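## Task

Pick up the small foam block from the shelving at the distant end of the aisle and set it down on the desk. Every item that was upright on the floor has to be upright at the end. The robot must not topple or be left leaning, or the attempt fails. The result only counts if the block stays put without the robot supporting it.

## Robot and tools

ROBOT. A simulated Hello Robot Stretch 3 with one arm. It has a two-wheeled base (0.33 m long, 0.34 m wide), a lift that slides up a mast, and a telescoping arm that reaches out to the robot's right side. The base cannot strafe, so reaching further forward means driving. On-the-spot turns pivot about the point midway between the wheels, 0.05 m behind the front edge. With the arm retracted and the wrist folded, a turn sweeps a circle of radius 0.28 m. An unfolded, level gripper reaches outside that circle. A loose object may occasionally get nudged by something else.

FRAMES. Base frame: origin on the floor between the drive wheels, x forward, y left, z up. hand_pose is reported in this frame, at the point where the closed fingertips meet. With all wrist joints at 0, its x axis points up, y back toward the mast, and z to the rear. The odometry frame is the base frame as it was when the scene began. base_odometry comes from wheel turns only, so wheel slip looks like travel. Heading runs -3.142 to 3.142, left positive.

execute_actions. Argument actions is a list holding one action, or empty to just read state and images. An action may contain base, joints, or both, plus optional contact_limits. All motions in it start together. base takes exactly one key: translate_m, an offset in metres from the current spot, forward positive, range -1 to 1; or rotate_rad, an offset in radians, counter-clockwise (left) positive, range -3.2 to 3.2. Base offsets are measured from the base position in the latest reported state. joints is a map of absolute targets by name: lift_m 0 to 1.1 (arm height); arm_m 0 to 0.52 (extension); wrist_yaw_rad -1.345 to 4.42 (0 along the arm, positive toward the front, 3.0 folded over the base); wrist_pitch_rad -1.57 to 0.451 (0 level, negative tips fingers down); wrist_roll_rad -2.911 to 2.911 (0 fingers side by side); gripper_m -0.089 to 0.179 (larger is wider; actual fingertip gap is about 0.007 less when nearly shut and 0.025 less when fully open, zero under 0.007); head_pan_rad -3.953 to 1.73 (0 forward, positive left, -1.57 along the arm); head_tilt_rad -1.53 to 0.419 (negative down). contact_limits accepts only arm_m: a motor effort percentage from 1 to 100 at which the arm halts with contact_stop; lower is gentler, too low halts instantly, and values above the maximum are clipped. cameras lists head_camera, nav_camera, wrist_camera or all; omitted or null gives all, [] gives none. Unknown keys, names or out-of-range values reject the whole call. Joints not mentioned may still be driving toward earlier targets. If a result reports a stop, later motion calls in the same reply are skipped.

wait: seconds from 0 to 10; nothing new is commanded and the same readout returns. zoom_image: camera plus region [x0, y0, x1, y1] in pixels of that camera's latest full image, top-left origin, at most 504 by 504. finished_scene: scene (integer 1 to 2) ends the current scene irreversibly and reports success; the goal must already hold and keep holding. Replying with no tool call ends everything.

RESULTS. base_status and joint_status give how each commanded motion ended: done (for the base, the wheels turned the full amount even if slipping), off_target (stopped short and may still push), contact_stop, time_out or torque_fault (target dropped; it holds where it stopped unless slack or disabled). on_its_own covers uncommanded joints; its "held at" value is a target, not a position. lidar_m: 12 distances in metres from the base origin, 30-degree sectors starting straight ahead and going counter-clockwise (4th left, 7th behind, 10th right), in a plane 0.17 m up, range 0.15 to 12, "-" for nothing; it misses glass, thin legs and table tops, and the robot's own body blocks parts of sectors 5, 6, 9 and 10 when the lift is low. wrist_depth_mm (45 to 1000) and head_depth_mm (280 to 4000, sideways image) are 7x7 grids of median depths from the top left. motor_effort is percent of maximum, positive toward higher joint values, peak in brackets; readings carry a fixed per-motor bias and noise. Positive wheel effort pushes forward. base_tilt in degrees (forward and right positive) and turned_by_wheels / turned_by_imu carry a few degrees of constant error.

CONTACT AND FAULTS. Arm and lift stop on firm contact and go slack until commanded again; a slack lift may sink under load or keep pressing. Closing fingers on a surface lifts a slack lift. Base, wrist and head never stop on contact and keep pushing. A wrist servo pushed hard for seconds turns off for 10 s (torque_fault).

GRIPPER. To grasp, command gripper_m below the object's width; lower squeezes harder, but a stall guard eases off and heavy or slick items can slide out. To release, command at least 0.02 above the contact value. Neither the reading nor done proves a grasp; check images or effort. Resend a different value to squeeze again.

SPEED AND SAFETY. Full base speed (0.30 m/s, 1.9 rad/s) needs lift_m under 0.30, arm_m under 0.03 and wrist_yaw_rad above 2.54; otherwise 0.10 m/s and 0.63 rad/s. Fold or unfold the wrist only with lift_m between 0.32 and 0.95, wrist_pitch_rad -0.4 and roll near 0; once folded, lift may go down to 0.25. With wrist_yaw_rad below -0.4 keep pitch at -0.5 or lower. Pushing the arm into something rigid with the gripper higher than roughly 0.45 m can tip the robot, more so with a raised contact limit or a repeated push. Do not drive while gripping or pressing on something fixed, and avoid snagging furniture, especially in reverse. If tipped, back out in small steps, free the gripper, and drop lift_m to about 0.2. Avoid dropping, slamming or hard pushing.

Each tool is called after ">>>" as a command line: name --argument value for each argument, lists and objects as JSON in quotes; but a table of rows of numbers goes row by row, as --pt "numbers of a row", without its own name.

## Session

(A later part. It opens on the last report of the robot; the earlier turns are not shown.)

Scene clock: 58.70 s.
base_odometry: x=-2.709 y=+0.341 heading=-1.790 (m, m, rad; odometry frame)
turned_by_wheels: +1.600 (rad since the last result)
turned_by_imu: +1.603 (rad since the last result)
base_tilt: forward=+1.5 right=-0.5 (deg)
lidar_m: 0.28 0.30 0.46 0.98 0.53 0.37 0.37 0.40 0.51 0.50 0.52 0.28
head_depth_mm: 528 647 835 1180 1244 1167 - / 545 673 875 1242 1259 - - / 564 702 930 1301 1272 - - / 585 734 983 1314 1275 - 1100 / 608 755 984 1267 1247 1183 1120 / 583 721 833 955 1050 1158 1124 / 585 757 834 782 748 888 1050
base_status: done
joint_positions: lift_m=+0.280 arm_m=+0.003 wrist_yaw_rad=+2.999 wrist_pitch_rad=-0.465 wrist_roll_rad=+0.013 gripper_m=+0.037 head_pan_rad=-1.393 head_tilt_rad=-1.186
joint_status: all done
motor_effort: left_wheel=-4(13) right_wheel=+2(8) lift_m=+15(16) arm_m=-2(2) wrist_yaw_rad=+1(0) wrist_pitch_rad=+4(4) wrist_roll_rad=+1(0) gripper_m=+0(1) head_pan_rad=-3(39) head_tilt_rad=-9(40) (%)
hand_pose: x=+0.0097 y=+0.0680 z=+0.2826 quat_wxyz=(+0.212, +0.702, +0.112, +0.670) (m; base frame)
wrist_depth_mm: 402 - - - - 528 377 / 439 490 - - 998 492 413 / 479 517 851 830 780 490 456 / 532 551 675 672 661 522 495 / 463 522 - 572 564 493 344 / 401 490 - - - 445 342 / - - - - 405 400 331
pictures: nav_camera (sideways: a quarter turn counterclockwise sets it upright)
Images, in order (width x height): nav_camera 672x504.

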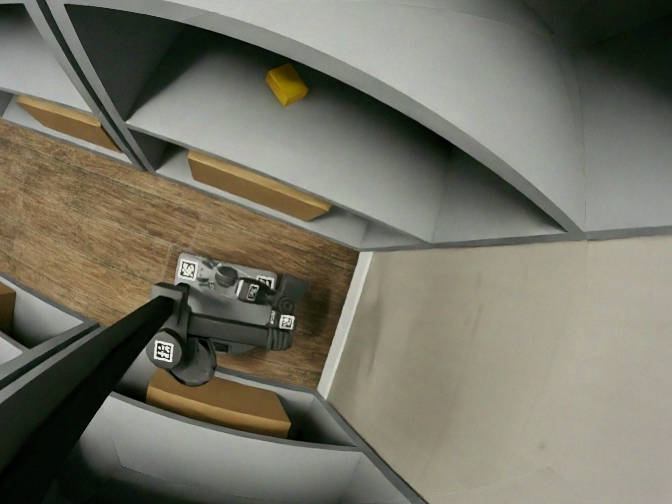

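>>> execute_actions --actions '[{"base":{"rotate_rad":1.55}}]' --cameras '[]'

>>> execute_actions --actions '[{"joints":{"lift_m":0.65,"head_tilt_rad":-0.9}}]' --cameras '[]'

>>> execute_actions --actions '[{"joints":{"wrist_yaw_rad":1.7,"wrist_pitch_rad":-0.4,"gripper_m":0.15}}]' --cameras '["nav_camera"]'

>>> execute_actions --actions '[{"joints":{"wrist_yaw_rad":0.0}}]'

Scene clock: 61.53 s.
base_odometry: x=-2.709 y=+0.341 heading=-0.241 (m, m, rad; odometry frame)
turned_by_wheels: +1.550 (rad since the last result)
turned_by_imu: +1.553 (rad since the last result)
base_tilt: forward=+1.5 right=-0.5 (deg)
lidar_m: 1.01 0.52 0.37 0.37 0.39 0.51 0.50 0.53 0.28 0.28 0.30 0.46
head_depth_mm: 365 341 825 774 1172 1174 - / 365 345 824 771 1092 - - / 366 350 808 785 1111 - - / 367 355 832 794 1220 - 1111 / 368 372 834 802 1242 1191 1120 / 368 867 833 1128 1264 1188 1126 / 369 725 811 1026 1260 1189 1125
base_status: done
joint_positions: lift_m=+0.280 arm_m=+0.003 wrist_yaw_rad=+2.999 wrist_pitch_rad=-0.465 wrist_roll_rad=+0.013 gripper_m=+0.037 head_pan_rad=-1.393 head_tilt_rad=-1.186
joint_status: not commanded
motor_effort: left_wheel=-4(13) right_wheel=+2(9) lift_m=+16(15) arm_m=-2(2) wrist_yaw_rad=+1(0) wrist_pitch_rad=+4(4) wrist_roll_rad=+0(1) gripper_m=+0(0) head_pan_rad=-3(3) head_tilt_rad=-8(8) (%)
hand_pose: x=+0.0097 y=+0.0680 z=+0.2826 quat_wxyz=(+0.212, +0.702, +0.112, +0.670) (m; base frame)
wrist_depth_mm: 505 - 374 373 370 696 453 / 513 425 410 407 407 705 453 / 518 625 455 456 461 644 460 / 524 537 513 515 512 530 485 / 543 541 - 534 525 519 525 / 481 505 - - - 460 453 / - - - - 407 403 397
pictures: none
No camera images: the call's "cameras" was empty. Leave "cameras" out to get every camera's image.

Scene clock: 65.73 s.
base_odometry: x=-2.709 y=+0.341 heading=-0.241 (m, m, rad; odometry frame)
turned_by_wheels: +0.000 (rad since the last result)
turned_by_imu: +0.001 (rad since the last result)
base_tilt: forward=+1.4 right=-0.4 (deg)
lidar_m: 1.01 0.52 0.37 0.37 0.39 0.51 0.50 0.52 0.28 0.28 0.30 0.46
head_depth_mm: 579 477 406 366 801 743 - / 580 479 407 375 805 745 1111 / 582 481 408 382 807 752 - / 586 482 410 864 809 838 1139 / 589 485 410 883 812 1062 1132 / 590 486 412 888 811 1190 1124 / 580 488 414 768 806 1196 1135
base_status: not commanded
joint_positions: lift_m=+0.650 arm_m=+0.003 wrist_yaw_rad=+2.999 wrist_pitch_rad=-0.465 wrist_roll_rad=+0.013 gripper_m=+0.037 head_pan_rad=-1.393 head_tilt_rad=-0.902
joint_status: all done
motor_effort: left_wheel=-4(4) right_wheel=+2(2) lift_m=+23(23) arm_m=-2(2) wrist_yaw_rad=+0(1) wrist_pitch_rad=+4(4) wrist_roll_rad=+0(0) gripper_m=+0(0) head_pan_rad=-3(3) head_tilt_rad=+1(26) (%)
hand_pose: x=+0.0097 y=+0.0680 z=+0.6521 quat_wxyz=(+0.212, +0.702, +0.112, +0.670) (m; base frame)
wrist_depth_mm: 515 - 770 771 774 700 450 / 518 648 704 688 674 620 459 / 500 519 510 503 492 486 446 / 509 670 686 689 - 661 486 / 554 751 - 597 932 699 565 / 568 736 748 678 - 715 760 / 565 752 755 756 762 734 729
pictures: none
No camera images: the call's "cameras" was empty. Leave "cameras" out to get every camera's image.

Scene clock: 67.40 s.
base_odometry: x=-2.709 y=+0.341 heading=-0.241 (m, m, rad; odometry frame)
turned_by_wheels: +0.000 (rad since the last result)
turned_by_imu: +0.000 (rad since the last result)
base_tilt: forward=+1.4 right=-0.5 (deg)
lidar_m: 1.01 0.52 0.37 0.37 0.39 0.51 0.50 0.52 0.28 0.28 0.30 0.46
head_depth_mm: 577 477 406 367 805 740 - / 581 480 407 375 807 - 1117 / 582 480 408 382 808 761 1121 / 586 481 410 866 809 767 1110 / 588 485 411 882 811 938 1114 / 592 485 413 884 813 1187 1126 / 580 487 414 771 806 1194 1132
base_status: not commanded
joint_positions: lift_m=+0.650 arm_m=+0.003 wrist_yaw_rad=+1.702 wrist_pitch_rad=-0.421 wrist_roll_rad=+0.013 gripper_m=+0.150 head_pan_rad=-1.393 head_tilt_rad=-0.902
joint_status: all done
motor_effort: left_wheel=-4(4) right_wheel=+2(2) lift_m=+23(24) arm_m=-2(2) wrist_yaw_rad=-1(0) wrist_pitch_rad=+6(6) wrist_roll_rad=+0(0) gripper_m=+0(79) head_pan_rad=-3(3) head_tilt_rad=+2(1) (%)
hand_pose: x=+0.2007 y=-0.1189 z=+0.6617 quat_wxyz=(+0.565, +0.620, -0.348, +0.418) (m; base frame)
wrist_depth_mm: 420 751 818 - - - 279 / 425 777 847 - - 833 277 / 463 600 - - - 607 259 / 470 593 - - - 488 276 / 629 594 - - - 635 300 / 806 - 912 908 920 610 291 / 756 723 799 796 797 439 253
pictures: nav_camera (sideways: a quarter turn counterclockwise sets it upright)
Images, in order (width x height): nav_camera 672x504.

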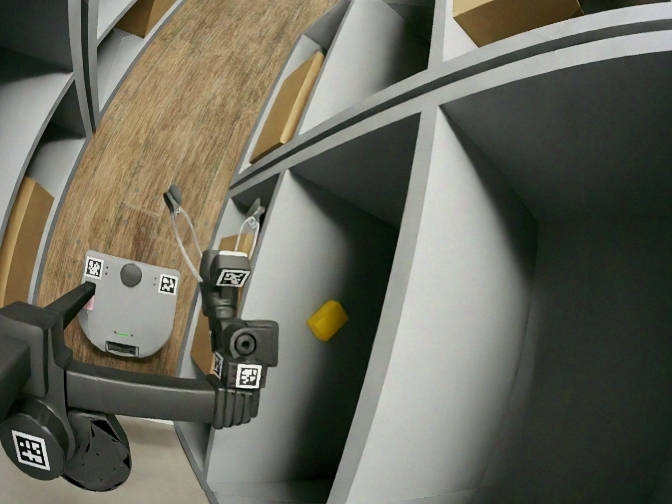

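Scene clock: 69.27 s.
base_odometry: x=-2.709 y=+0.341 heading=-0.241 (m, m, rad; odometry frame)
turned_by_wheels: +0.000 (rad since the last result)
turned_by_imu: +0.000 (rad since the last result)
base_tilt: forward=+1.4 right=-0.6 (deg)
lidar_m: 1.01 0.51 0.37 0.37 0.39 0.51 0.50 0.52 0.28 0.28 0.30 0.46
head_depth_mm: 580 477 405 366 800 743 - / 580 478 407 375 817 740 - / 584 480 408 382 817 - - / 587 482 411 865 809 923 1144 / 589 483 411 884 811 1069 1129 / 591 486 412 884 817 1188 1130 / 581 488 414 771 806 1188 1127
base_status: not commanded
joint_positions: lift_m=+0.650 arm_m=+0.003 wrist_yaw_rad=+0.002 wrist_pitch_rad=-0.421 wrist_roll_rad=+0.013 gripper_m=+0.150 head_pan_rad=-1.393 head_tilt_rad=-0.902
joint_status: all done
motor_effort: left_wheel=-4(4) right_wheel=+2(2) lift_m=+22(23) arm_m=-2(2) wrist_yaw_rad=-1(4) wrist_pitch_rad=+6(6) wrist_roll_rad=+0(0) gripper_m=+0(0) head_pan_rad=-3(3) head_tilt_rad=+2(1) (%)
hand_pose: x=-0.0211 y=-0.3721 z=+0.6617 quat_wxyz=(+0.687, +0.148, -0.696, -0.148) (m; base frame)
wrist_depth_mm: 374 449 448 428 401 391 379 / 378 492 492 463 444 429 405 / 381 509 531 502 488 464 445 / 381 439 433 430 421 419 418 / 356 371 350 297 345 351 342 / 302 - 296 290 295 289 289 / 266 249 256 253 251 249 241
pictures: head_camera (sideways: a quarter turn clockwise sets it upright), nav_camera (sideways: a quarter turn counterclockwise sets it upright), wrist_camera
Images, in order (width x height): head_camera 896x504, nav_camera 672x504, wrist_camera 644x364.

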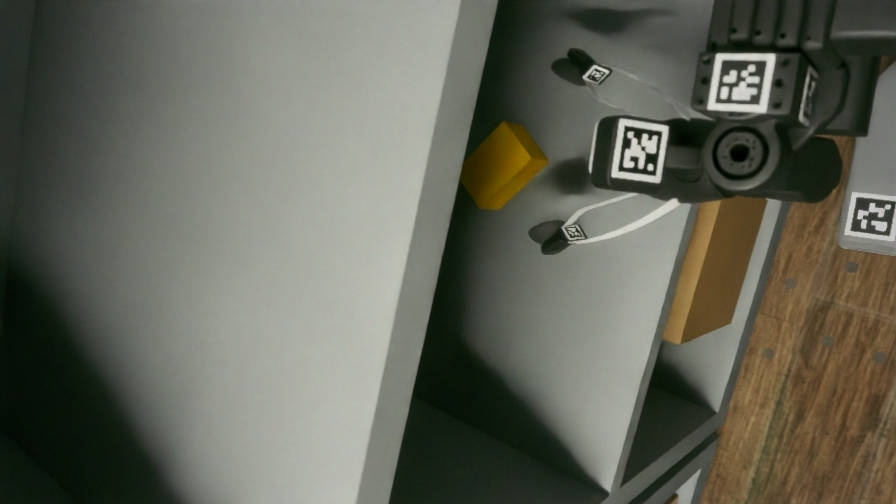

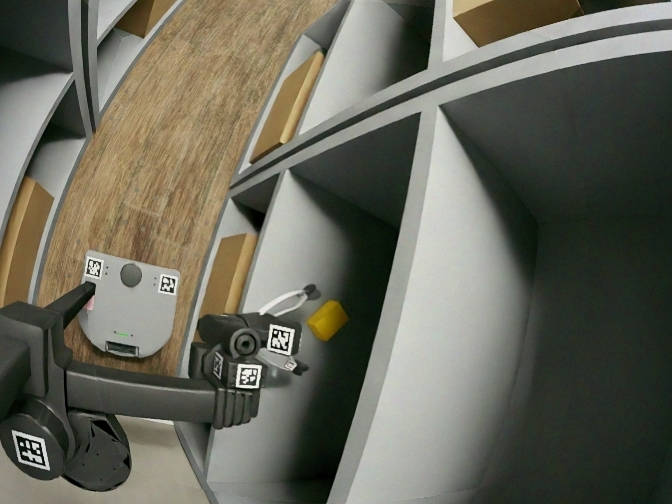

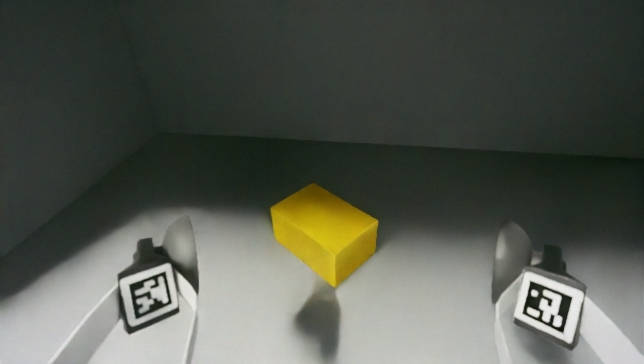

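>>> execute_actions --actions '[{"joints":{"lift_m":0.6,"wrist_pitch_rad":-0.55,"arm_m":0.09}}]' --cameras '["wrist_camera","head_camera"]'

Scene clock: 71.33 s.
base_odometry: x=-2.709 y=+0.341 heading=-0.241 (m, m, rad; odometry frame)
turned_by_wheels: +0.000 (rad since the last result)
turned_by_imu: +0.001 (rad since the last result)
base_tilt: forward=+1.4 right=-0.5 (deg)
lidar_m: 1.01 0.51 0.37 0.37 0.39 0.51 0.51 0.52 0.28 0.28 0.30 0.46
head_depth_mm: 578 477 405 367 815 - - / 581 479 407 374 832 - 1090 / 583 481 409 382 812 906 1118 / 587 481 409 867 806 923 1136 / 589 485 412 881 812 1063 1129 / 592 485 413 889 813 1180 1132 / 580 488 414 771 807 1193 1131
base_status: not commanded
joint_positions: lift_m=+0.600 arm_m=+0.090 wrist_yaw_rad=+0.001 wrist_pitch_rad=-0.562 wrist_roll_rad=+0.013 gripper_m=+0.150 head_pan_rad=-1.393 head_tilt_rad=-0.902
joint_status: all done
motor_effort: left_wheel=-4(4) right_wheel=+2(2) lift_m=+15(21) arm_m=+5(5) wrist_yaw_rad=+0(1) wrist_pitch_rad=+3(6) wrist_roll_rad=+0(0) gripper_m=+0(0) head_pan_rad=-3(3) head_tilt_rad=+2(1) (%)
hand_pose: x=-0.0214 y=-0.4387 z=+0.5821 quat_wxyz=(+0.675, +0.195, -0.683, -0.197) (m; base frame)
wrist_depth_mm: 366 390 379 361 346 331 320 / 370 425 403 391 376 360 349 / 338 334 328 325 316 314 308 / 276 274 252 201 262 260 256 / 234 238 227 182 219 227 219 / 202 - 199 195 195 195 193 / 183 173 176 175 174 170 168
pictures: head_camera (sideways: a quarter turn clockwise sets it upright), wrist_camera
Images, in order (width x height): head_camera 896x504, wrist_camera 644x364.

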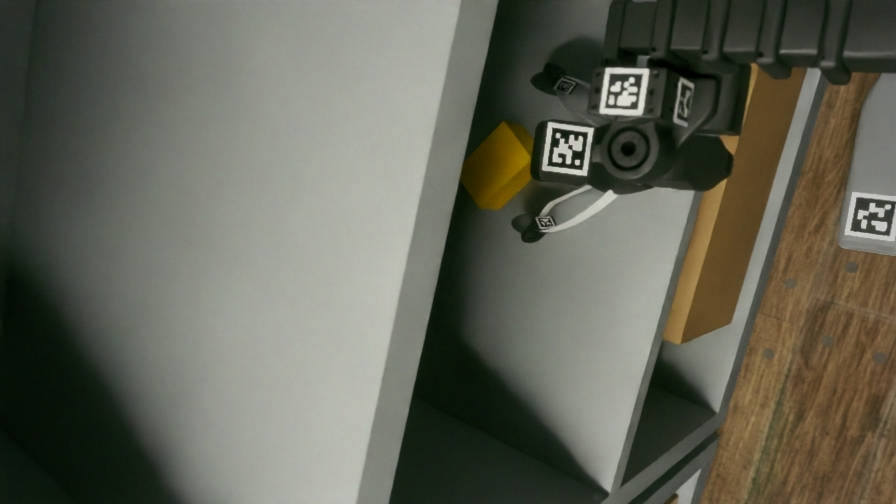

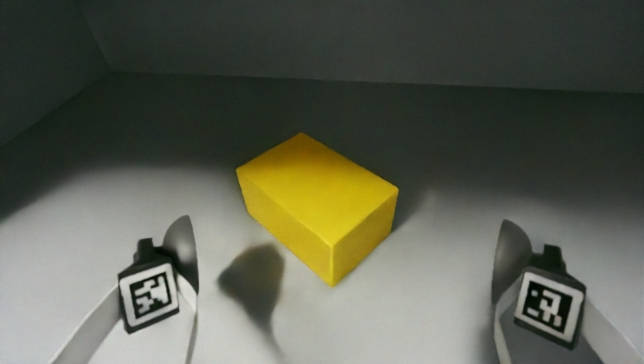

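>>> execute_actions --actions '[{"joints":{"arm_m":0.145,"lift_m":0.59}}]' --cameras '["wrist_camera"]'

>>> execute_actions --actions '[{"joints":{"gripper_m":0.03}}]' --cameras '["wrist_camera"]'

>>> execute_actions --actions '[{"joints":{"lift_m":0.65}}]' --cameras '["wrist_camera"]'

Scene clock: 75.03 s.
base_odometry: x=-2.709 y=+0.341 heading=-0.241 (m, m, rad; odometry frame)
turned_by_wheels: +0.000 (rad since the last result)
turned_by_imu: +0.001 (rad since the last result)
base_tilt: forward=+1.4 right=-0.5 (deg)
lidar_m: 1.01 0.51 0.37 0.37 0.39 0.51 0.50 0.53 0.28 0.28 0.30 0.46
head_depth_mm: 578 477 405 367 830 - - / 580 479 407 372 - 733 1089 / 584 480 408 377 812 888 1121 / 586 482 410 868 812 922 1136 / 589 484 411 881 815 1061 1125 / 592 486 412 889 812 1181 1134 / 581 488 414 768 806 1192 1127
base_status: not commanded
joint_positions: lift_m=+0.590 arm_m=+0.145 wrist_yaw_rad=+0.001 wrist_pitch_rad=-0.562 wrist_roll_rad=+0.013 gripper_m=+0.150 head_pan_rad=-1.393 head_tilt_rad=-0.902
joint_status: all done
motor_effort: left_wheel=-4(5) right_wheel=+3(2) lift_m=+15(17) arm_m=+5(6) wrist_yaw_rad=+0(0) wrist_pitch_rad=+3(3) wrist_roll_rad=+0(0) gripper_m=-1(0) head_pan_rad=-3(3) head_tilt_rad=+1(1) (%)
hand_pose: x=-0.0214 y=-0.4936 z=+0.5720 quat_wxyz=(+0.675, +0.195, -0.683, -0.197) (m; base frame)
wrist_depth_mm: 345 337 320 308 298 284 272 / 368 370 353 345 330 315 301 / 319 315 308 302 297 295 290 / 261 259 254 242 247 246 242 / 221 224 165 157 211 215 207 / 192 - 179 138 175 183 183 / 173 165 167 130 163 163 157
pictures: wrist_camera
Images, in order (width x height): wrist_camera 644x364.

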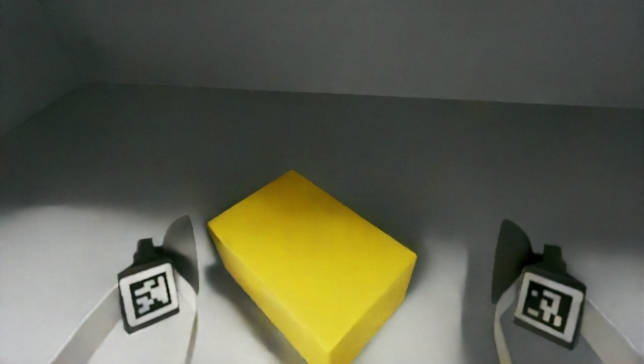

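Scene clock: 76.77 s.
base_odometry: x=-2.709 y=+0.341 heading=-0.241 (m, m, rad; odometry frame)
turned_by_wheels: +0.000 (rad since the last result)
turned_by_imu: +0.001 (rad since the last result)
base_tilt: forward=+1.4 right=-0.5 (deg)
lidar_m: 1.01 0.51 0.37 0.37 0.39 0.51 0.50 0.53 0.28 0.28 0.30 0.46
head_depth_mm: 578 479 406 366 828 - - / 581 479 407 372 - 734 1086 / 582 481 408 377 807 894 1122 / 585 482 410 865 811 921 1141 / 588 484 411 886 812 1061 1127 / 594 487 413 887 813 1184 1127 / 579 488 414 769 802 1197 1133
base_status: not commanded
joint_positions: lift_m=+0.590 arm_m=+0.145 wrist_yaw_rad=+0.003 wrist_pitch_rad=-0.560 wrist_roll_rad=+0.013 gripper_m=+0.031 head_pan_rad=-1.393 head_tilt_rad=-0.902
joint_status: all done
motor_effort: left_wheel=-4(4) right_wheel=+1(2) lift_m=+15(15) arm_m=+5(5) wrist_yaw_rad=-1(3) wrist_pitch_rad=+3(3) wrist_roll_rad=+0(0) gripper_m=-19(98) head_pan_rad=-3(3) head_tilt_rad=+1(1) (%)
hand_pose: x=-0.0210 y=-0.4939 z=+0.5725 quat_wxyz=(+0.676, +0.195, -0.683, -0.196) (m; base frame)
wrist_depth_mm: 345 340 322 310 296 282 274 / 364 375 357 344 331 311 298 / 321 316 311 305 301 295 292 / 263 259 256 187 249 246 242 / 221 221 223 158 211 210 206 / 192 191 - 141 146 183 181 / 169 169 167 158 163 162 160
pictures: wrist_camera
Images, in order (width x height): wrist_camera 644x364.

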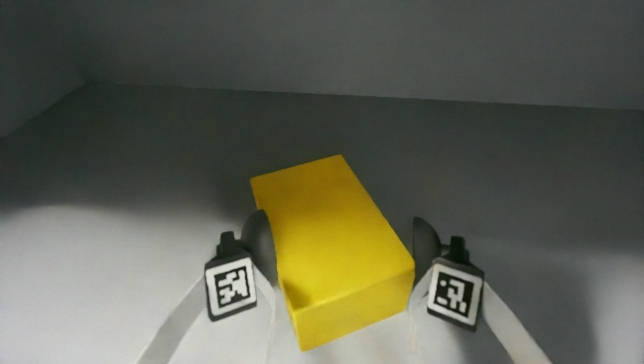

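Scene clock: 78.13 s.
base_odometry: x=-2.709 y=+0.341 heading=-0.241 (m, m, rad; odometry frame)
turned_by_wheels: +0.000 (rad since the last result)
turned_by_imu: +0.000 (rad since the last result)
base_tilt: forward=+1.4 right=-0.5 (deg)
lidar_m: 1.01 0.52 0.37 0.37 0.39 0.51 0.50 0.52 0.28 0.28 0.30 0.46
head_depth_mm: 580 479 405 365 - - - / 581 479 408 368 - 744 1090 / 583 480 409 376 803 759 1120 / 587 483 411 869 809 917 1142 / 589 483 411 883 810 1061 1119 / 592 486 412 887 813 1181 1133 / 580 489 414 767 804 1194 1128
base_status: not commanded
joint_positions: lift_m=+0.650 arm_m=+0.145 wrist_yaw_rad=+0.002 wrist_pitch_rad=-0.565 wrist_roll_rad=+0.013 gripper_m=+0.031 head_pan_rad=-1.393 head_tilt_rad=-0.902
joint_status: all done
motor_effort: left_wheel=-3(4) right_wheel=+2(2) lift_m=+23(24) arm_m=+5(5) wrist_yaw_rad=-1(1) wrist_pitch_rad=+4(4) wrist_roll_rad=+0(0) gripper_m=-19(19) head_pan_rad=-3(3) head_tilt_rad=+1(0) (%)
hand_pose: x=-0.0212 y=-0.4931 z=+0.6308 quat_wxyz=(+0.675, +0.197, -0.683, -0.198) (m; base frame)
wrist_depth_mm: 342 339 321 309 296 284 272 / 365 384 366 347 330 317 301 / 371 415 401 382 370 353 337 / 344 345 339 187 334 326 324 / 299 292 294 159 281 281 278 / 255 256 - 141 145 245 243 / 227 226 223 210 217 216 216
pictures: wrist_camera
Images, in order (width x height): wrist_camera 644x364.

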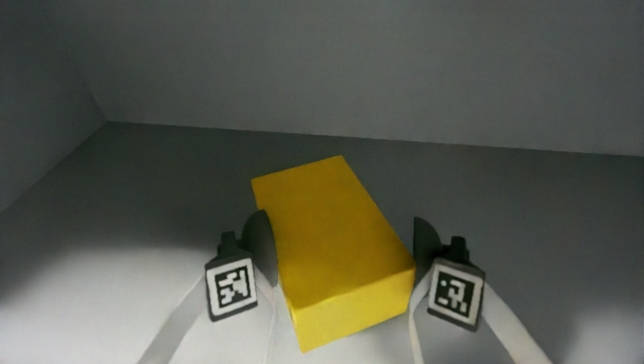

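>>> execute_actions --actions '[{"base":{"translate_m":-0.1},"joints":{"arm_m":0.0}}]' --cameras '[]'

>>> execute_actions --actions '[{"joints":{"wrist_yaw_rad":1.8,"wrist_pitch_rad":-0.4}}]' --cameras '["nav_camera"]'

>>> execute_actions --actions '[{"base":{"translate_m":1.0},"joints":{"head_pan_rad":0,"head_tilt_rad":-0.6}}]' --cameras '["nav_camera"]'

Scene clock: 80.67 s.
base_odometry: x=-2.806 y=+0.365 heading=-0.241 (m, m, rad; odometry frame)
turned_by_wheels: +0.000 (rad since the last result)
turned_by_imu: +0.000 (rad since the last result)
base_tilt: forward=+1.5 right=-0.5 (deg)
lidar_m: 1.04 0.60 0.38 0.38 0.41 0.41 0.40 0.43 0.27 0.27 0.29 0.54
head_depth_mm: 579 477 406 360 803 742 - / 581 479 407 368 819 745 - / 584 481 409 375 722 - - / 587 482 409 380 811 903 1124 / 590 485 411 865 810 953 1126 / 592 487 413 884 814 1157 1131 / 595 488 415 891 814 1193 1127
base_status: done
joint_positions: lift_m=+0.650 arm_m=+0.003 wrist_yaw_rad=+0.001 wrist_pitch_rad=-0.566 wrist_roll_rad=+0.013 gripper_m=+0.031 head_pan_rad=-1.393 head_tilt_rad=-0.902
joint_status: all done
joint sent to its limit — the command would take arm_m past its lower limit, so that joint was sent only as far as its limit.
motor_effort: left_wheel=-4(11) right_wheel=+2(4) lift_m=+24(23) arm_m=-5(3) wrist_yaw_rad=+0(1) wrist_pitch_rad=+4(5) wrist_roll_rad=+0(0) gripper_m=-19(19) head_pan_rad=-3(3) head_tilt_rad=+0(1) (%)
hand_pose: x=-0.0214 y=-0.3517 z=+0.6308 quat_wxyz=(+0.675, +0.196, -0.683, -0.199) (m; base frame)
wrist_depth_mm: 466 472 451 434 417 395 383 / 468 514 492 470 457 444 425 / 429 419 413 410 397 394 391 / 350 345 342 188 334 328 325 / 296 293 296 159 284 281 276 / 257 257 - 141 145 246 242 / 226 226 224 212 217 217 215
pictures: none
No camera images: the call's "cameras" was empty. Leave "cameras" out to get every camera's image.

Scene clock: 82.57 s.
base_odometry: x=-2.806 y=+0.365 heading=-0.241 (m, m, rad; odometry frame)
turned_by_wheels: +0.000 (rad since the last result)
turned_by_imu: +0.000 (rad since the last result)
base_tilt: forward=+1.4 right=-0.5 (deg)
lidar_m: 1.04 0.60 0.38 0.38 0.41 0.41 0.41 0.43 0.27 0.27 0.29 0.54
head_depth_mm: 579 477 406 360 804 744 - / 581 479 407 368 806 - 1101 / 583 481 409 376 810 - 1125 / 588 482 410 380 806 759 - / 590 484 412 871 813 923 1097 / 594 486 413 887 812 1162 1125 / 596 488 415 890 815 1197 548
base_status: not commanded
joint_positions: lift_m=+0.650 arm_m=+0.003 wrist_yaw_rad=+1.798 wrist_pitch_rad=-0.425 wrist_roll_rad=+0.013 gripper_m=+0.031 head_pan_rad=-1.393 head_tilt_rad=-0.902
joint_status: all done
motor_effort: left_wheel=-3(4) right_wheel=+1(2) lift_m=+23(23) arm_m=-5(5) wrist_yaw_rad=+1(1) wrist_pitch_rad=+7(8) wrist_roll_rad=+0(0) gripper_m=-18(18) head_pan_rad=-3(3) head_tilt_rad=+1(0) (%)
hand_pose: x=+0.1964 y=-0.0980 z=+0.6608 quat_wxyz=(+0.545, +0.637, -0.317, +0.444) (m; base frame)
wrist_depth_mm: 555 514 861 - - - 958 / 635 558 811 - - - 348 / 586 578 - - - - 335 / 459 704 746 186 - 780 358 / 878 888 786 159 - 610 339 / 527 841 - 141 145 481 293 / 489 726 808 755 800 579 257
pictures: nav_camera (sideways: a quarter turn counterclockwise sets it upright)
Images, in order (width x height): nav_camera 672x504.

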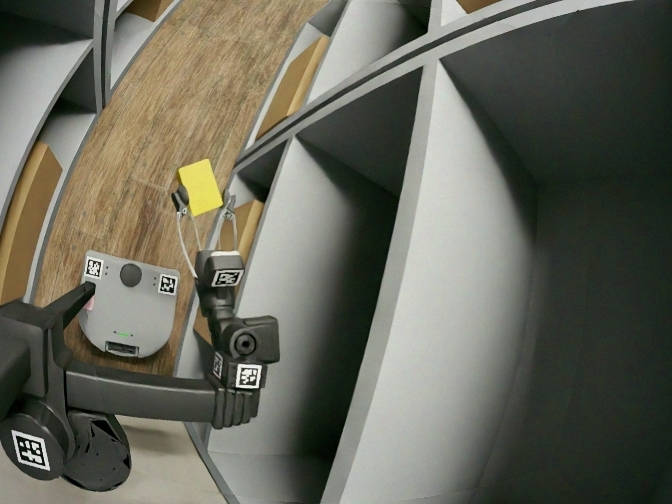

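Scene clock: 94.03 s.
base_odometry: x=-1.835 y=+0.127 heading=-0.241 (m, m, rad; odometry frame)
turned_by_wheels: +0.000 (rad since the last result)
turned_by_imu: +0.006 (rad since the last result)
base_tilt: forward=+1.4 right=-0.4 (deg)
lidar_m: 2.88 0.34 0.27 0.26 0.53 0.49 1.05 0.49 0.39 0.38 0.55 0.94
head_depth_mm: 2755 3128 2727 2084 1682 1418 1230 / 2769 3134 2714 2084 1692 1420 1231 / 2804 3169 2739 2110 1700 1424 1233 / 2804 3149 2789 2117 1713 1433 1234 / 2913 3259 2795 2105 1704 1437 1243 / 2950 3250 2784 2131 1726 1433 942 / 3027 3308 2789 2144 621 701 732
base_status: done
joint_positions: lift_m=+0.650 arm_m=+0.003 wrist_yaw_rad=+1.798 wrist_pitch_rad=-0.425 wrist_roll_rad=+0.013 gripper_m=+0.031 head_pan_rad=-0.007 head_tilt_rad=-0.606
joint_status: all done
motor_effort: left_wheel=-5(6) right_wheel=+2(5) lift_m=+23(24) arm_m=-5(5) wrist_yaw_rad=+0(2) wrist_pitch_rad=+7(7) wrist_roll_rad=+0(1) gripper_m=-19(19) head_pan_rad=+3(39) head_tilt_rad=+3(29) (%)
hand_pose: x=+0.1964 y=-0.0980 z=+0.6608 quat_wxyz=(+0.545, +0.637, -0.317, +0.444) (m; base frame)
wrist_depth_mm: 435 412 - - - - - / 323 455 - - - - - / 333 503 - - - - - / 344 435 577 187 - - - / 353 599 604 158 - - - / 493 533 - 141 145 909 856 / 448 476 737 762 785 796 454
pictures: nav_camera (sideways: a quarter turn counterclockwise sets it upright)
Images, in order (width x height): nav_camera 672x504.

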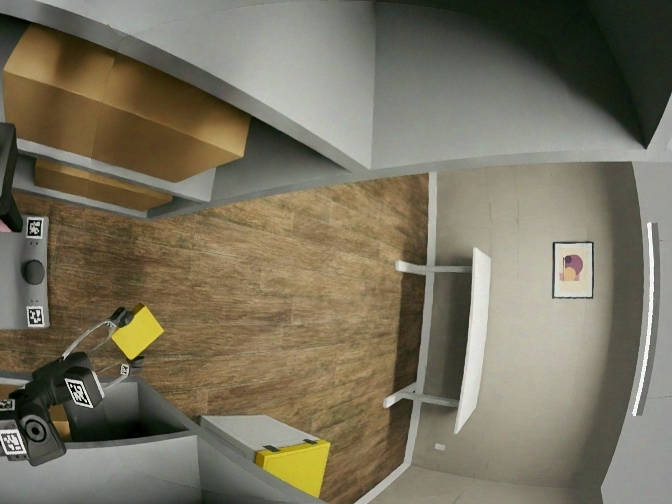

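>>> execute_actions --actions '[{"base":{"rotate_rad":-0.08}}]' --cameras '[]'

>>> execute_actions --actions '[{"base":{"translate_m":1.0}}]' --cameras '[]'

>>> execute_actions --actions '[{"base":{"translate_m":0.75},"joints":{"lift_m":1.1}}]' --cameras '["nav_camera","head_camera"]'

Scene clock: 95.20 s.
base_odometry: x=-1.835 y=+0.127 heading=-0.321 (m, m, rad; odometry frame)
turned_by_wheels: -0.080 (rad since the last result)
turned_by_imu: -0.080 (rad since the last result)
base_tilt: forward=+1.4 right=-0.5 (deg)
lidar_m: 3.32 0.37 0.27 0.26 0.57 0.49 1.19 0.55 0.39 0.38 0.57 0.55
head_depth_mm: 2779 3142 2695 2074 1692 1411 1217 / 2793 3179 2736 2078 1693 1420 1234 / 2819 3188 2763 2104 1702 1418 1229 / 2811 3216 2767 2115 1717 1423 1240 / 2794 3187 2798 2111 1716 1436 1234 / 2882 3191 2821 2140 1713 1441 1245 / 2885 3198 2769 2130 1728 1377 750
base_status: done
joint_positions: lift_m=+0.650 arm_m=+0.003 wrist_yaw_rad=+1.799 wrist_pitch_rad=-0.425 wrist_roll_rad=+0.013 gripper_m=+0.031 head_pan_rad=-0.007 head_tilt_rad=-0.606
joint_status: not commanded
motor_effort: left_wheel=+3(5) right_wheel=-3(3) lift_m=+23(22) arm_m=-5(5) wrist_yaw_rad=+1(1) wrist_pitch_rad=+7(7) wrist_roll_rad=+0(0) gripper_m=-19(19) head_pan_rad=+3(3) head_tilt_rad=+3(3) (%)
hand_pose: x=+0.1964 y=-0.0979 z=+0.6608 quat_wxyz=(+0.545, +0.637, -0.316, +0.444) (m; base frame)
wrist_depth_mm: 421 411 - - - - - / 463 448 - - - - - / 356 498 - - - - - / 364 485 - 187 - - 870 / 355 602 637 159 - - 809 / 503 539 - 141 145 914 402 / 453 494 765 752 787 762 437
pictures: none
No camera images: the call's "cameras" was empty. Leave "cameras" out to get every camera's image.

Scene clock: 106.67 s.
base_odometry: x=-0.886 y=-0.188 heading=-0.321 (m, m, rad; odometry frame)
turned_by_wheels: +0.000 (rad since the last result)
turned_by_imu: +0.006 (rad since the last result)
base_tilt: forward=+1.4 right=-0.4 (deg)
lidar_m: 1.88 2.43 1.83 1.78 0.75 0.59 1.05 0.68 0.64 0.64 2.06 2.10
head_depth_mm: 1984 1755 2420 2086 1695 1420 1221 / 2008 1776 2455 2086 1690 1422 1225 / 2011 1770 2420 2101 1705 1433 1234 / 2018 1789 2476 2103 1704 1429 1232 / 2016 1811 2407 2099 1711 1443 1229 / 2041 2149 2479 2129 1717 1448 1242 / 2045 2281 2498 2122 1731 1439 1243
base_status: done
joint_positions: lift_m=+0.650 arm_m=+0.003 wrist_yaw_rad=+1.799 wrist_pitch_rad=-0.425 wrist_roll_rad=+0.013 gripper_m=+0.031 head_pan_rad=-0.007 head_tilt_rad=-0.606
joint_status: not commanded
motor_effort: left_wheel=+2(8) right_wheel=-2(1) lift_m=+22(23) arm_m=-5(4) wrist_yaw_rad=+1(1) wrist_pitch_rad=+7(7) wrist_roll_rad=+0(0) gripper_m=-19(19) head_pan_rad=+3(4) head_tilt_rad=+3(2) (%)
hand_pose: x=+0.1964 y=-0.0979 z=+0.6608 quat_wxyz=(+0.545, +0.637, -0.316, +0.444) (m; base frame)
wrist_depth_mm: - - - - - - - / - - - - - - - / - - - - - - - / - - - 187 - - - / - - - 159 - - - / 975 936 - 141 145 932 887 / 796 814 805 749 788 780 784
pictures: none
No camera images: the call's "cameras" was empty. Leave "cameras" out to get every camera's image.

Scene clock: 115.73 s.
base_odometry: x=-0.174 y=-0.424 heading=-0.320 (m, m, rad; odometry frame)
turned_by_wheels: +0.000 (rad since the last result)
turned_by_imu: +0.004 (rad since the last result)
base_tilt: forward=+1.4 right=-0.5 (deg)
lidar_m: 1.13 1.66 1.79 1.73 1.84 1.33 1.31 0.95 0.93 2.00 2.10 1.47
head_depth_mm: 1351 1472 1219 963 - - 1200 / 1358 1491 1223 1007 - 1356 1226 / 1352 1496 1226 1008 1707 1424 1235 / 1364 1499 1235 1016 1713 1432 1232 / 1364 1515 1246 1015 1629 1437 1243 / 1364 1520 1254 1024 1712 1439 1247 / 1364 1529 1642 1027 1727 1443 1244
base_status: done
joint_positions: lift_m=+1.099 arm_m=+0.003 wrist_yaw_rad=+1.799 wrist_pitch_rad=-0.425 wrist_roll_rad=+0.013 gripper_m=+0.031 head_pan_rad=-0.007 head_tilt_rad=-0.606
joint_status: all done
motor_effort: left_wheel=+1(8) right_wheel=-1(3) lift_m=+23(23) arm_m=-5(5) wrist_yaw_rad=+1(2) wrist_pitch_rad=+7(7) wrist_roll_rad=+0(0) gripper_m=-19(19) head_pan_rad=+3(3) head_tilt_rad=+2(2) (%)
hand_pose: x=+0.1964 y=-0.0979 z=+1.1103 quat_wxyz=(+0.545, +0.637, -0.317, +0.444) (m; base frame)
wrist_depth_mm: - - - - - - - / - - - - - - - / - - - - - - - / - - - 187 883 859 850 / - - - 158 - - - / - - - 140 144 - - / - - - - - - -
pictures: head_camera (sideways: a quarter turn clockwise sets it upright), nav_camera (sideways: a quarter turn counterclockwise sets it upright)
Images, in order (width x height): head_camera 896x504, nav_camera 672x504.

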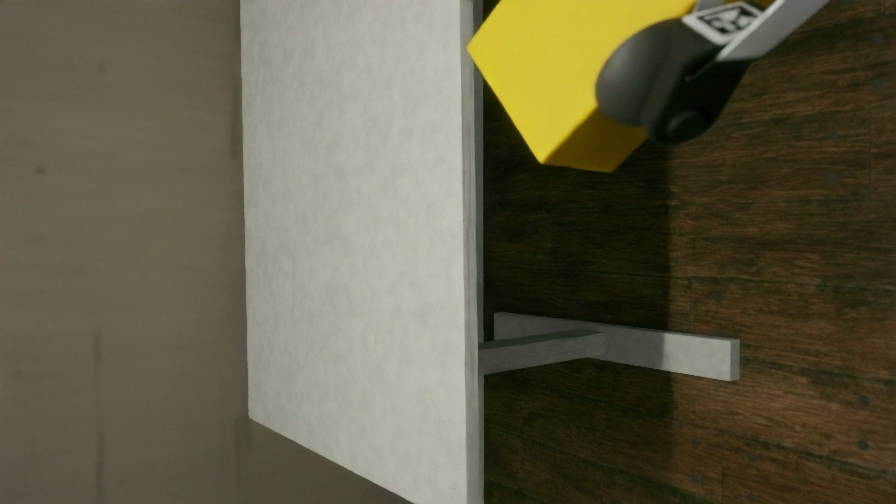

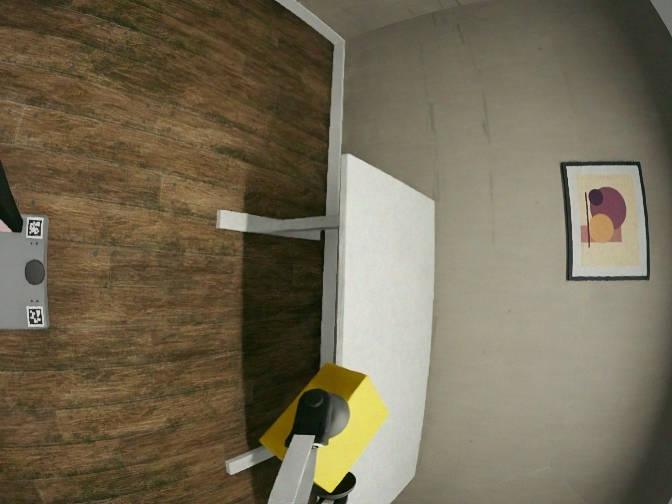

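>>> execute_actions --actions '[{"base":{"rotate_rad":-0.4}}]' --cameras '[]'

>>> execute_actions --actions '[{"base":{"translate_m":0.45}}]' --cameras '[]'

>>> execute_actions --actions '[{"base":{"rotate_rad":1.97},"joints":{"head_pan_rad":-1.57,"head_tilt_rad":-0.7}}]' --cameras '[]'

>>> execute_actions --actions '[{"joints":{"wrist_yaw_rad":0.0,"wrist_pitch_rad":-0.55}}]' --cameras '[]'

>>> execute_actions --actions '[{"joints":{"arm_m":0.45}}]'

Scene clock: 118.07 s.
base_odometry: x=-0.174 y=-0.424 heading=-0.720 (m, m, rad; odometry frame)
turned_by_wheels: -0.400 (rad since the last result)
turned_by_imu: -0.401 (rad since the last result)
base_tilt: forward=+1.5 right=-0.5 (deg)
lidar_m: 1.60 1.13 1.74 1.75 1.74 1.92 1.31 1.37 0.93 1.09 1.99 1.47
head_depth_mm: 1639 1754 1219 1762 - - 1200 / 1579 1666 1220 1977 - 1364 1228 / 1506 1631 1234 1897 1696 1430 1232 / 1474 1586 1232 1057 1707 1433 1238 / 1408 1534 1245 1014 1712 1434 1234 / 1363 1497 1251 987 1722 1441 1239 / 1318 1448 1268 958 1730 1448 1245
base_status: done
joint_positions: lift_m=+1.099 arm_m=+0.003 wrist_yaw_rad=+1.799 wrist_pitch_rad=-0.425 wrist_roll_rad=+0.013 gripper_m=+0.031 head_pan_rad=-0.007 head_tilt_rad=-0.606
joint_status: not commanded
motor_effort: left_wheel=+2(7) right_wheel=-2(4) lift_m=+22(23) arm_m=-5(5) wrist_yaw_rad=+0(1) wrist_pitch_rad=+7(7) wrist_roll_rad=+0(0) gripper_m=-19(19) head_pan_rad=+3(3) head_tilt_rad=+4(2) (%)
hand_pose: x=+0.1964 y=-0.0979 z=+1.1103 quat_wxyz=(+0.545, +0.637, -0.317, +0.444) (m; base frame)
wrist_depth_mm: - - - - - - - / - - - - - - - / - - - - - - - / - - 939 187 - - - / - - - 159 - - - / - - - 141 145 - - / - - - - - - -
pictures: none
No camera images: the call's "cameras" was empty. Leave "cameras" out to get every camera's image.

Scene clock: 124.13 s.
base_odometry: x=+0.164 y=-0.721 heading=-0.720 (m, m, rad; odometry frame)
turned_by_wheels: +0.000 (rad since the last result)
turned_by_imu: +0.003 (rad since the last result)
base_tilt: forward=+1.5 right=-0.4 (deg)
lidar_m: 1.17 1.16 0.79 1.90 1.90 2.11 1.76 1.28 1.17 1.84 1.83 1.05
head_depth_mm: 1194 1341 1211 961 - - 1202 / 1146 1272 1225 935 - 1355 1229 / 1107 1236 1231 943 757 667 1231 / 1065 1180 1233 942 762 640 1235 / 1032 1135 1207 949 765 639 1210 / 995 1091 1177 951 766 642 1168 / 965 1052 1147 952 769 643 578
base_status: done
joint_positions: lift_m=+1.099 arm_m=+0.003 wrist_yaw_rad=+1.799 wrist_pitch_rad=-0.425 wrist_roll_rad=+0.013 gripper_m=+0.031 head_pan_rad=-0.007 head_tilt_rad=-0.606
joint_status: not commanded
motor_effort: left_wheel=+2(9) right_wheel=-2(2) lift_m=+23(23) arm_m=-4(4) wrist_yaw_rad=+2(2) wrist_pitch_rad=+7(7) wrist_roll_rad=+0(0) gripper_m=-19(19) head_pan_rad=+3(3) head_tilt_rad=+3(4) (%)
hand_pose: x=+0.1964 y=-0.0979 z=+1.1103 quat_wxyz=(+0.545, +0.637, -0.317, +0.444) (m; base frame)
wrist_depth_mm: 982 - - - - - - / - - - - - - - / - - - - - - - / - 924 893 187 869 864 898 / 732 732 737 159 710 711 698 / 624 621 - 141 145 613 626 / 550 553 - - - - -
pictures: none
No camera images: the call's "cameras" was empty. Leave "cameras" out to get every camera's image.

Scene clock: 128.20 s.
base_odometry: x=+0.164 y=-0.721 heading=+1.250 (m, m, rad; odometry frame)
turned_by_wheels: +1.970 (rad since the last result)
turned_by_imu: +1.980 (rad since the last result)
base_tilt: forward=+1.4 right=-0.4 (deg)
lidar_m: 1.89 1.99 1.76 1.74 1.36 1.87 1.83 1.06 1.19 1.16 0.79 1.74
head_depth_mm: - - - - 696 636 1177 / - - - - 689 637 1180 / - - - - 700 1276 1186 / - - 1095 - - 1305 1183 / 1022 1142 1078 - - - 1185 / 1020 1153 1065 - - 1282 1194 / 1029 1163 1112 - - - 1178
base_status: done
joint_positions: lift_m=+1.099 arm_m=+0.003 wrist_yaw_rad=+1.799 wrist_pitch_rad=-0.425 wrist_roll_rad=+0.013 gripper_m=+0.031 head_pan_rad=-1.563 head_tilt_rad=-0.691
joint_status: all done
motor_effort: left_wheel=-4(10) right_wheel=+2(5) lift_m=+22(22) arm_m=-5(5) wrist_yaw_rad=+2(1) wrist_pitch_rad=+7(7) wrist_roll_rad=+0(0) gripper_m=-19(19) head_pan_rad=-3(39) head_tilt_rad=-4(16) (%)
hand_pose: x=+0.1964 y=-0.0979 z=+1.1103 quat_wxyz=(+0.545, +0.637, -0.317, +0.444) (m; base frame)
wrist_depth_mm: - - - - - - - / - - - - - - - / - - - - - - - / - - - 187 - - - / - - - 159 - - - / - - - 141 145 - - / - - - - - - 503
pictures: none
No camera images: the call's "cameras" was empty. Leave "cameras" out to get every camera's image.

Scene clock: 130.10 s.
base_odometry: x=+0.164 y=-0.721 heading=+1.250 (m, m, rad; odometry frame)
turned_by_wheels: +0.000 (rad since the last result)
turned_by_imu: +0.000 (rad since the last result)
base_tilt: forward=+1.3 right=-0.5 (deg)
lidar_m: 1.89 1.99 1.76 1.75 1.36 1.88 1.83 1.06 1.19 1.17 0.79 1.75
head_depth_mm: - - - - - 636 1177 / - - - - - 638 1188 / - - - - 668 638 1188 / 985 1182 1134 823 704 643 1194 / 1020 1153 1057 848 704 645 1193 / 1025 1154 1063 849 707 646 1185 / 1027 1161 1069 851 710 1258 1170
base_status: not commanded
joint_positions: lift_m=+1.099 arm_m=+0.003 wrist_yaw_rad=+0.002 wrist_pitch_rad=-0.565 wrist_roll_rad=+0.013 gripper_m=+0.031 head_pan_rad=-1.563 head_tilt_rad=-0.691
joint_status: all done
motor_effort: left_wheel=-4(5) right_wheel=+2(2) lift_m=+23(23) arm_m=-5(5) wrist_yaw_rad=-1(0) wrist_pitch_rad=+4(6) wrist_roll_rad=+0(0) gripper_m=-18(19) head_pan_rad=-3(3) head_tilt_rad=-5(5) (%)
hand_pose: x=-0.0212 y=-0.3518 z=+1.0804 quat_wxyz=(+0.675, +0.196, -0.683, -0.198) (m; base frame)
wrist_depth_mm: 947 909 887 864 842 838 799 / - - - 978 938 919 888 / - - 885 878 854 845 844 / - 739 738 187 711 705 687 / - 630 621 158 601 602 588 / 561 546 - 140 145 528 528 / 484 481 485 449 465 463 460
pictures: none
No camera images: the call's "cameras" was empty. Leave "cameras" out to get every camera's image.

Scene clock: 134.57 s.
base_odometry: x=+0.164 y=-0.721 heading=+1.250 (m, m, rad; odometry frame)
turned_by_wheels: +0.000 (rad since the last result)
turned_by_imu: +0.001 (rad since the last result)
base_tilt: forward=+1.5 right=-0.5 (deg)
lidar_m: 1.90 1.99 1.76 1.74 1.36 1.88 1.83 1.06 1.19 1.17 0.79 1.75
head_depth_mm: 1002 1125 1043 832 696 636 1178 / 1006 1129 1039 837 697 637 1178 / 984 1130 1050 838 699 639 1182 / 978 1139 1051 843 705 641 1186 / 1018 1153 1058 847 707 644 1194 / 1023 1149 1064 851 709 644 1195 / 1031 1161 1068 854 710 1256 1178
base_status: not commanded
joint_positions: lift_m=+1.099 arm_m=+0.450 wrist_yaw_rad=+0.000 wrist_pitch_rad=-0.565 wrist_roll_rad=+0.013 gripper_m=+0.031 head_pan_rad=-1.563 head_tilt_rad=-0.691
joint_status: all done
motor_effort: left_wheel=-4(4) right_wheel=+2(2) lift_m=+23(23) arm_m=+5(5) wrist_yaw_rad=-1(1) wrist_pitch_rad=+4(4) wrist_roll_rad=+0(0) gripper_m=-19(19) head_pan_rad=-3(3) head_tilt_rad=-6(6) (%)
hand_pose: x=-0.0215 y=-0.7981 z=+1.0802 quat_wxyz=(+0.675, +0.196, -0.683, -0.199) (m; base frame)
wrist_depth_mm: 490 471 461 448 439 423 413 / 556 537 516 505 488 475 461 / 633 608 594 570 552 530 513 / 746 714 673 188 632 611 588 / 883 623 630 159 593 600 581 / 553 544 - 141 145 526 518 / 483 477 474 448 468 462 459
pictures: head_camera (sideways: a quarter turn clockwise sets it upright), nav_camera (sideways: a quarter turn counterclockwise sets it upright), wrist_camera
Images, in order (width x height): head_camera 896x504, nav_camera 672x504, wrist_camera 644x364.

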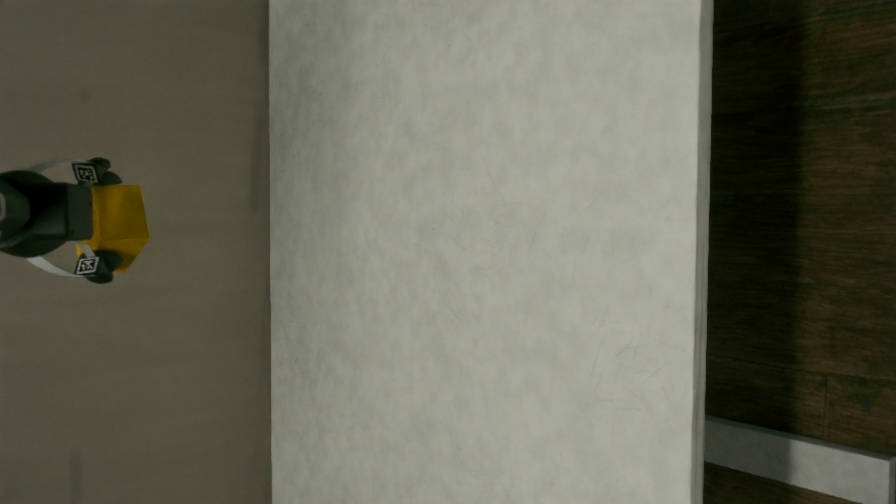

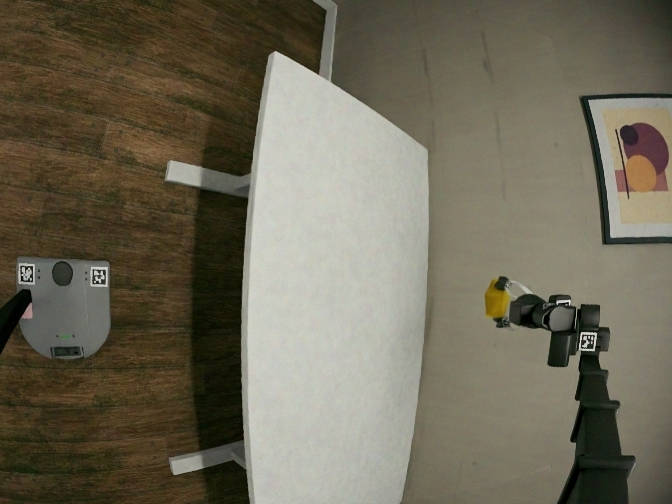

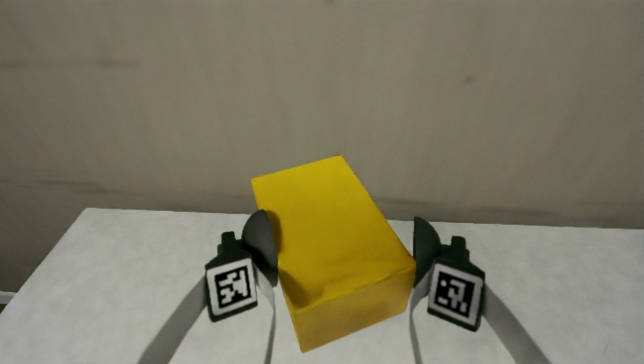

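>>> execute_actions --actions '[{"joints":{"arm_m":0.33,"lift_m":0.86}}]' --cameras '["head_camera","wrist_camera"]'

Scene clock: 137.77 s.
base_odometry: x=+0.164 y=-0.721 heading=+1.250 (m, m, rad; odometry frame)
turned_by_wheels: +0.000 (rad since the last result)
turned_by_imu: +0.001 (rad since the last result)
base_tilt: forward=+1.4 right=-0.5 (deg)
lidar_m: 1.90 1.99 1.75 1.75 1.35 1.88 1.83 1.06 1.20 1.16 0.79 1.75
head_depth_mm: 1000 1121 1116 - 691 1276 1185 / 1000 1106 - 832 697 638 1176 / 1010 1117 - 817 701 638 1182 / 1015 1146 1056 840 702 644 1190 / 1023 1147 1057 842 705 644 1198 / 1025 1153 1061 846 707 646 1194 / 1028 1158 1072 850 710 1259 1171
base_status: not commanded
joint_positions: lift_m=+0.860 arm_m=+0.330 wrist_yaw_rad=+0.000 wrist_pitch_rad=-0.566 wrist_roll_rad=+0.013 gripper_m=+0.031 head_pan_rad=-1.563 head_tilt_rad=-0.691
joint_status: all done
motor_effort: left_wheel=-4(4) right_wheel=+2(2) lift_m=+15(20) arm_m=-5(5) wrist_yaw_rad=+0(1) wrist_pitch_rad=+5(5) wrist_roll_rad=+0(0) gripper_m=-18(18) head_pan_rad=-3(3) head_tilt_rad=-5(4) (%)
hand_pose: x=-0.0215 y=-0.6787 z=+0.8412 quat_wxyz=(+0.675, +0.196, -0.683, -0.199) (m; base frame)
wrist_depth_mm: 610 594 574 562 540 528 521 / 656 592 575 600 588 574 551 / 469 462 453 447 436 429 421 / 385 380 377 187 363 360 355 / 328 321 326 158 309 309 304 / 282 280 - 141 145 270 269 / 248 249 247 233 240 238 238
pictures: head_camera (sideways: a quarter turn clockwise sets it upright), wrist_camera
Images, in order (width x height): head_camera 896x504, wrist_camera 644x364.

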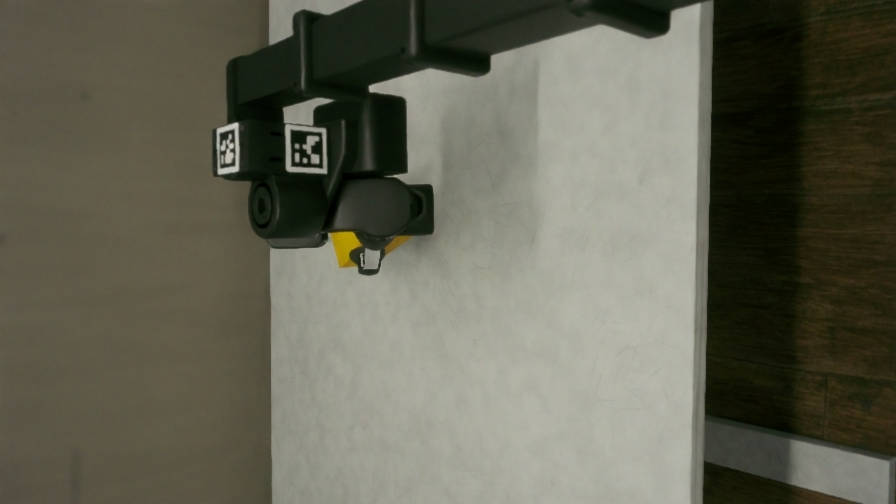

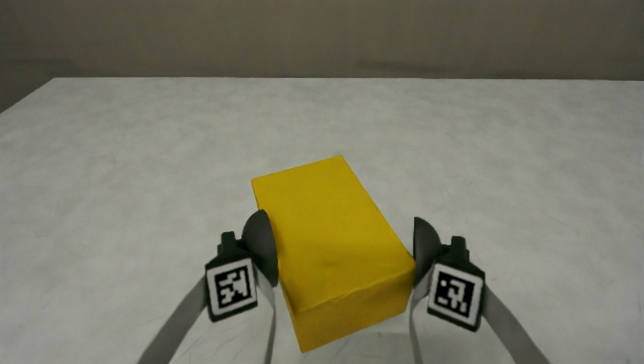

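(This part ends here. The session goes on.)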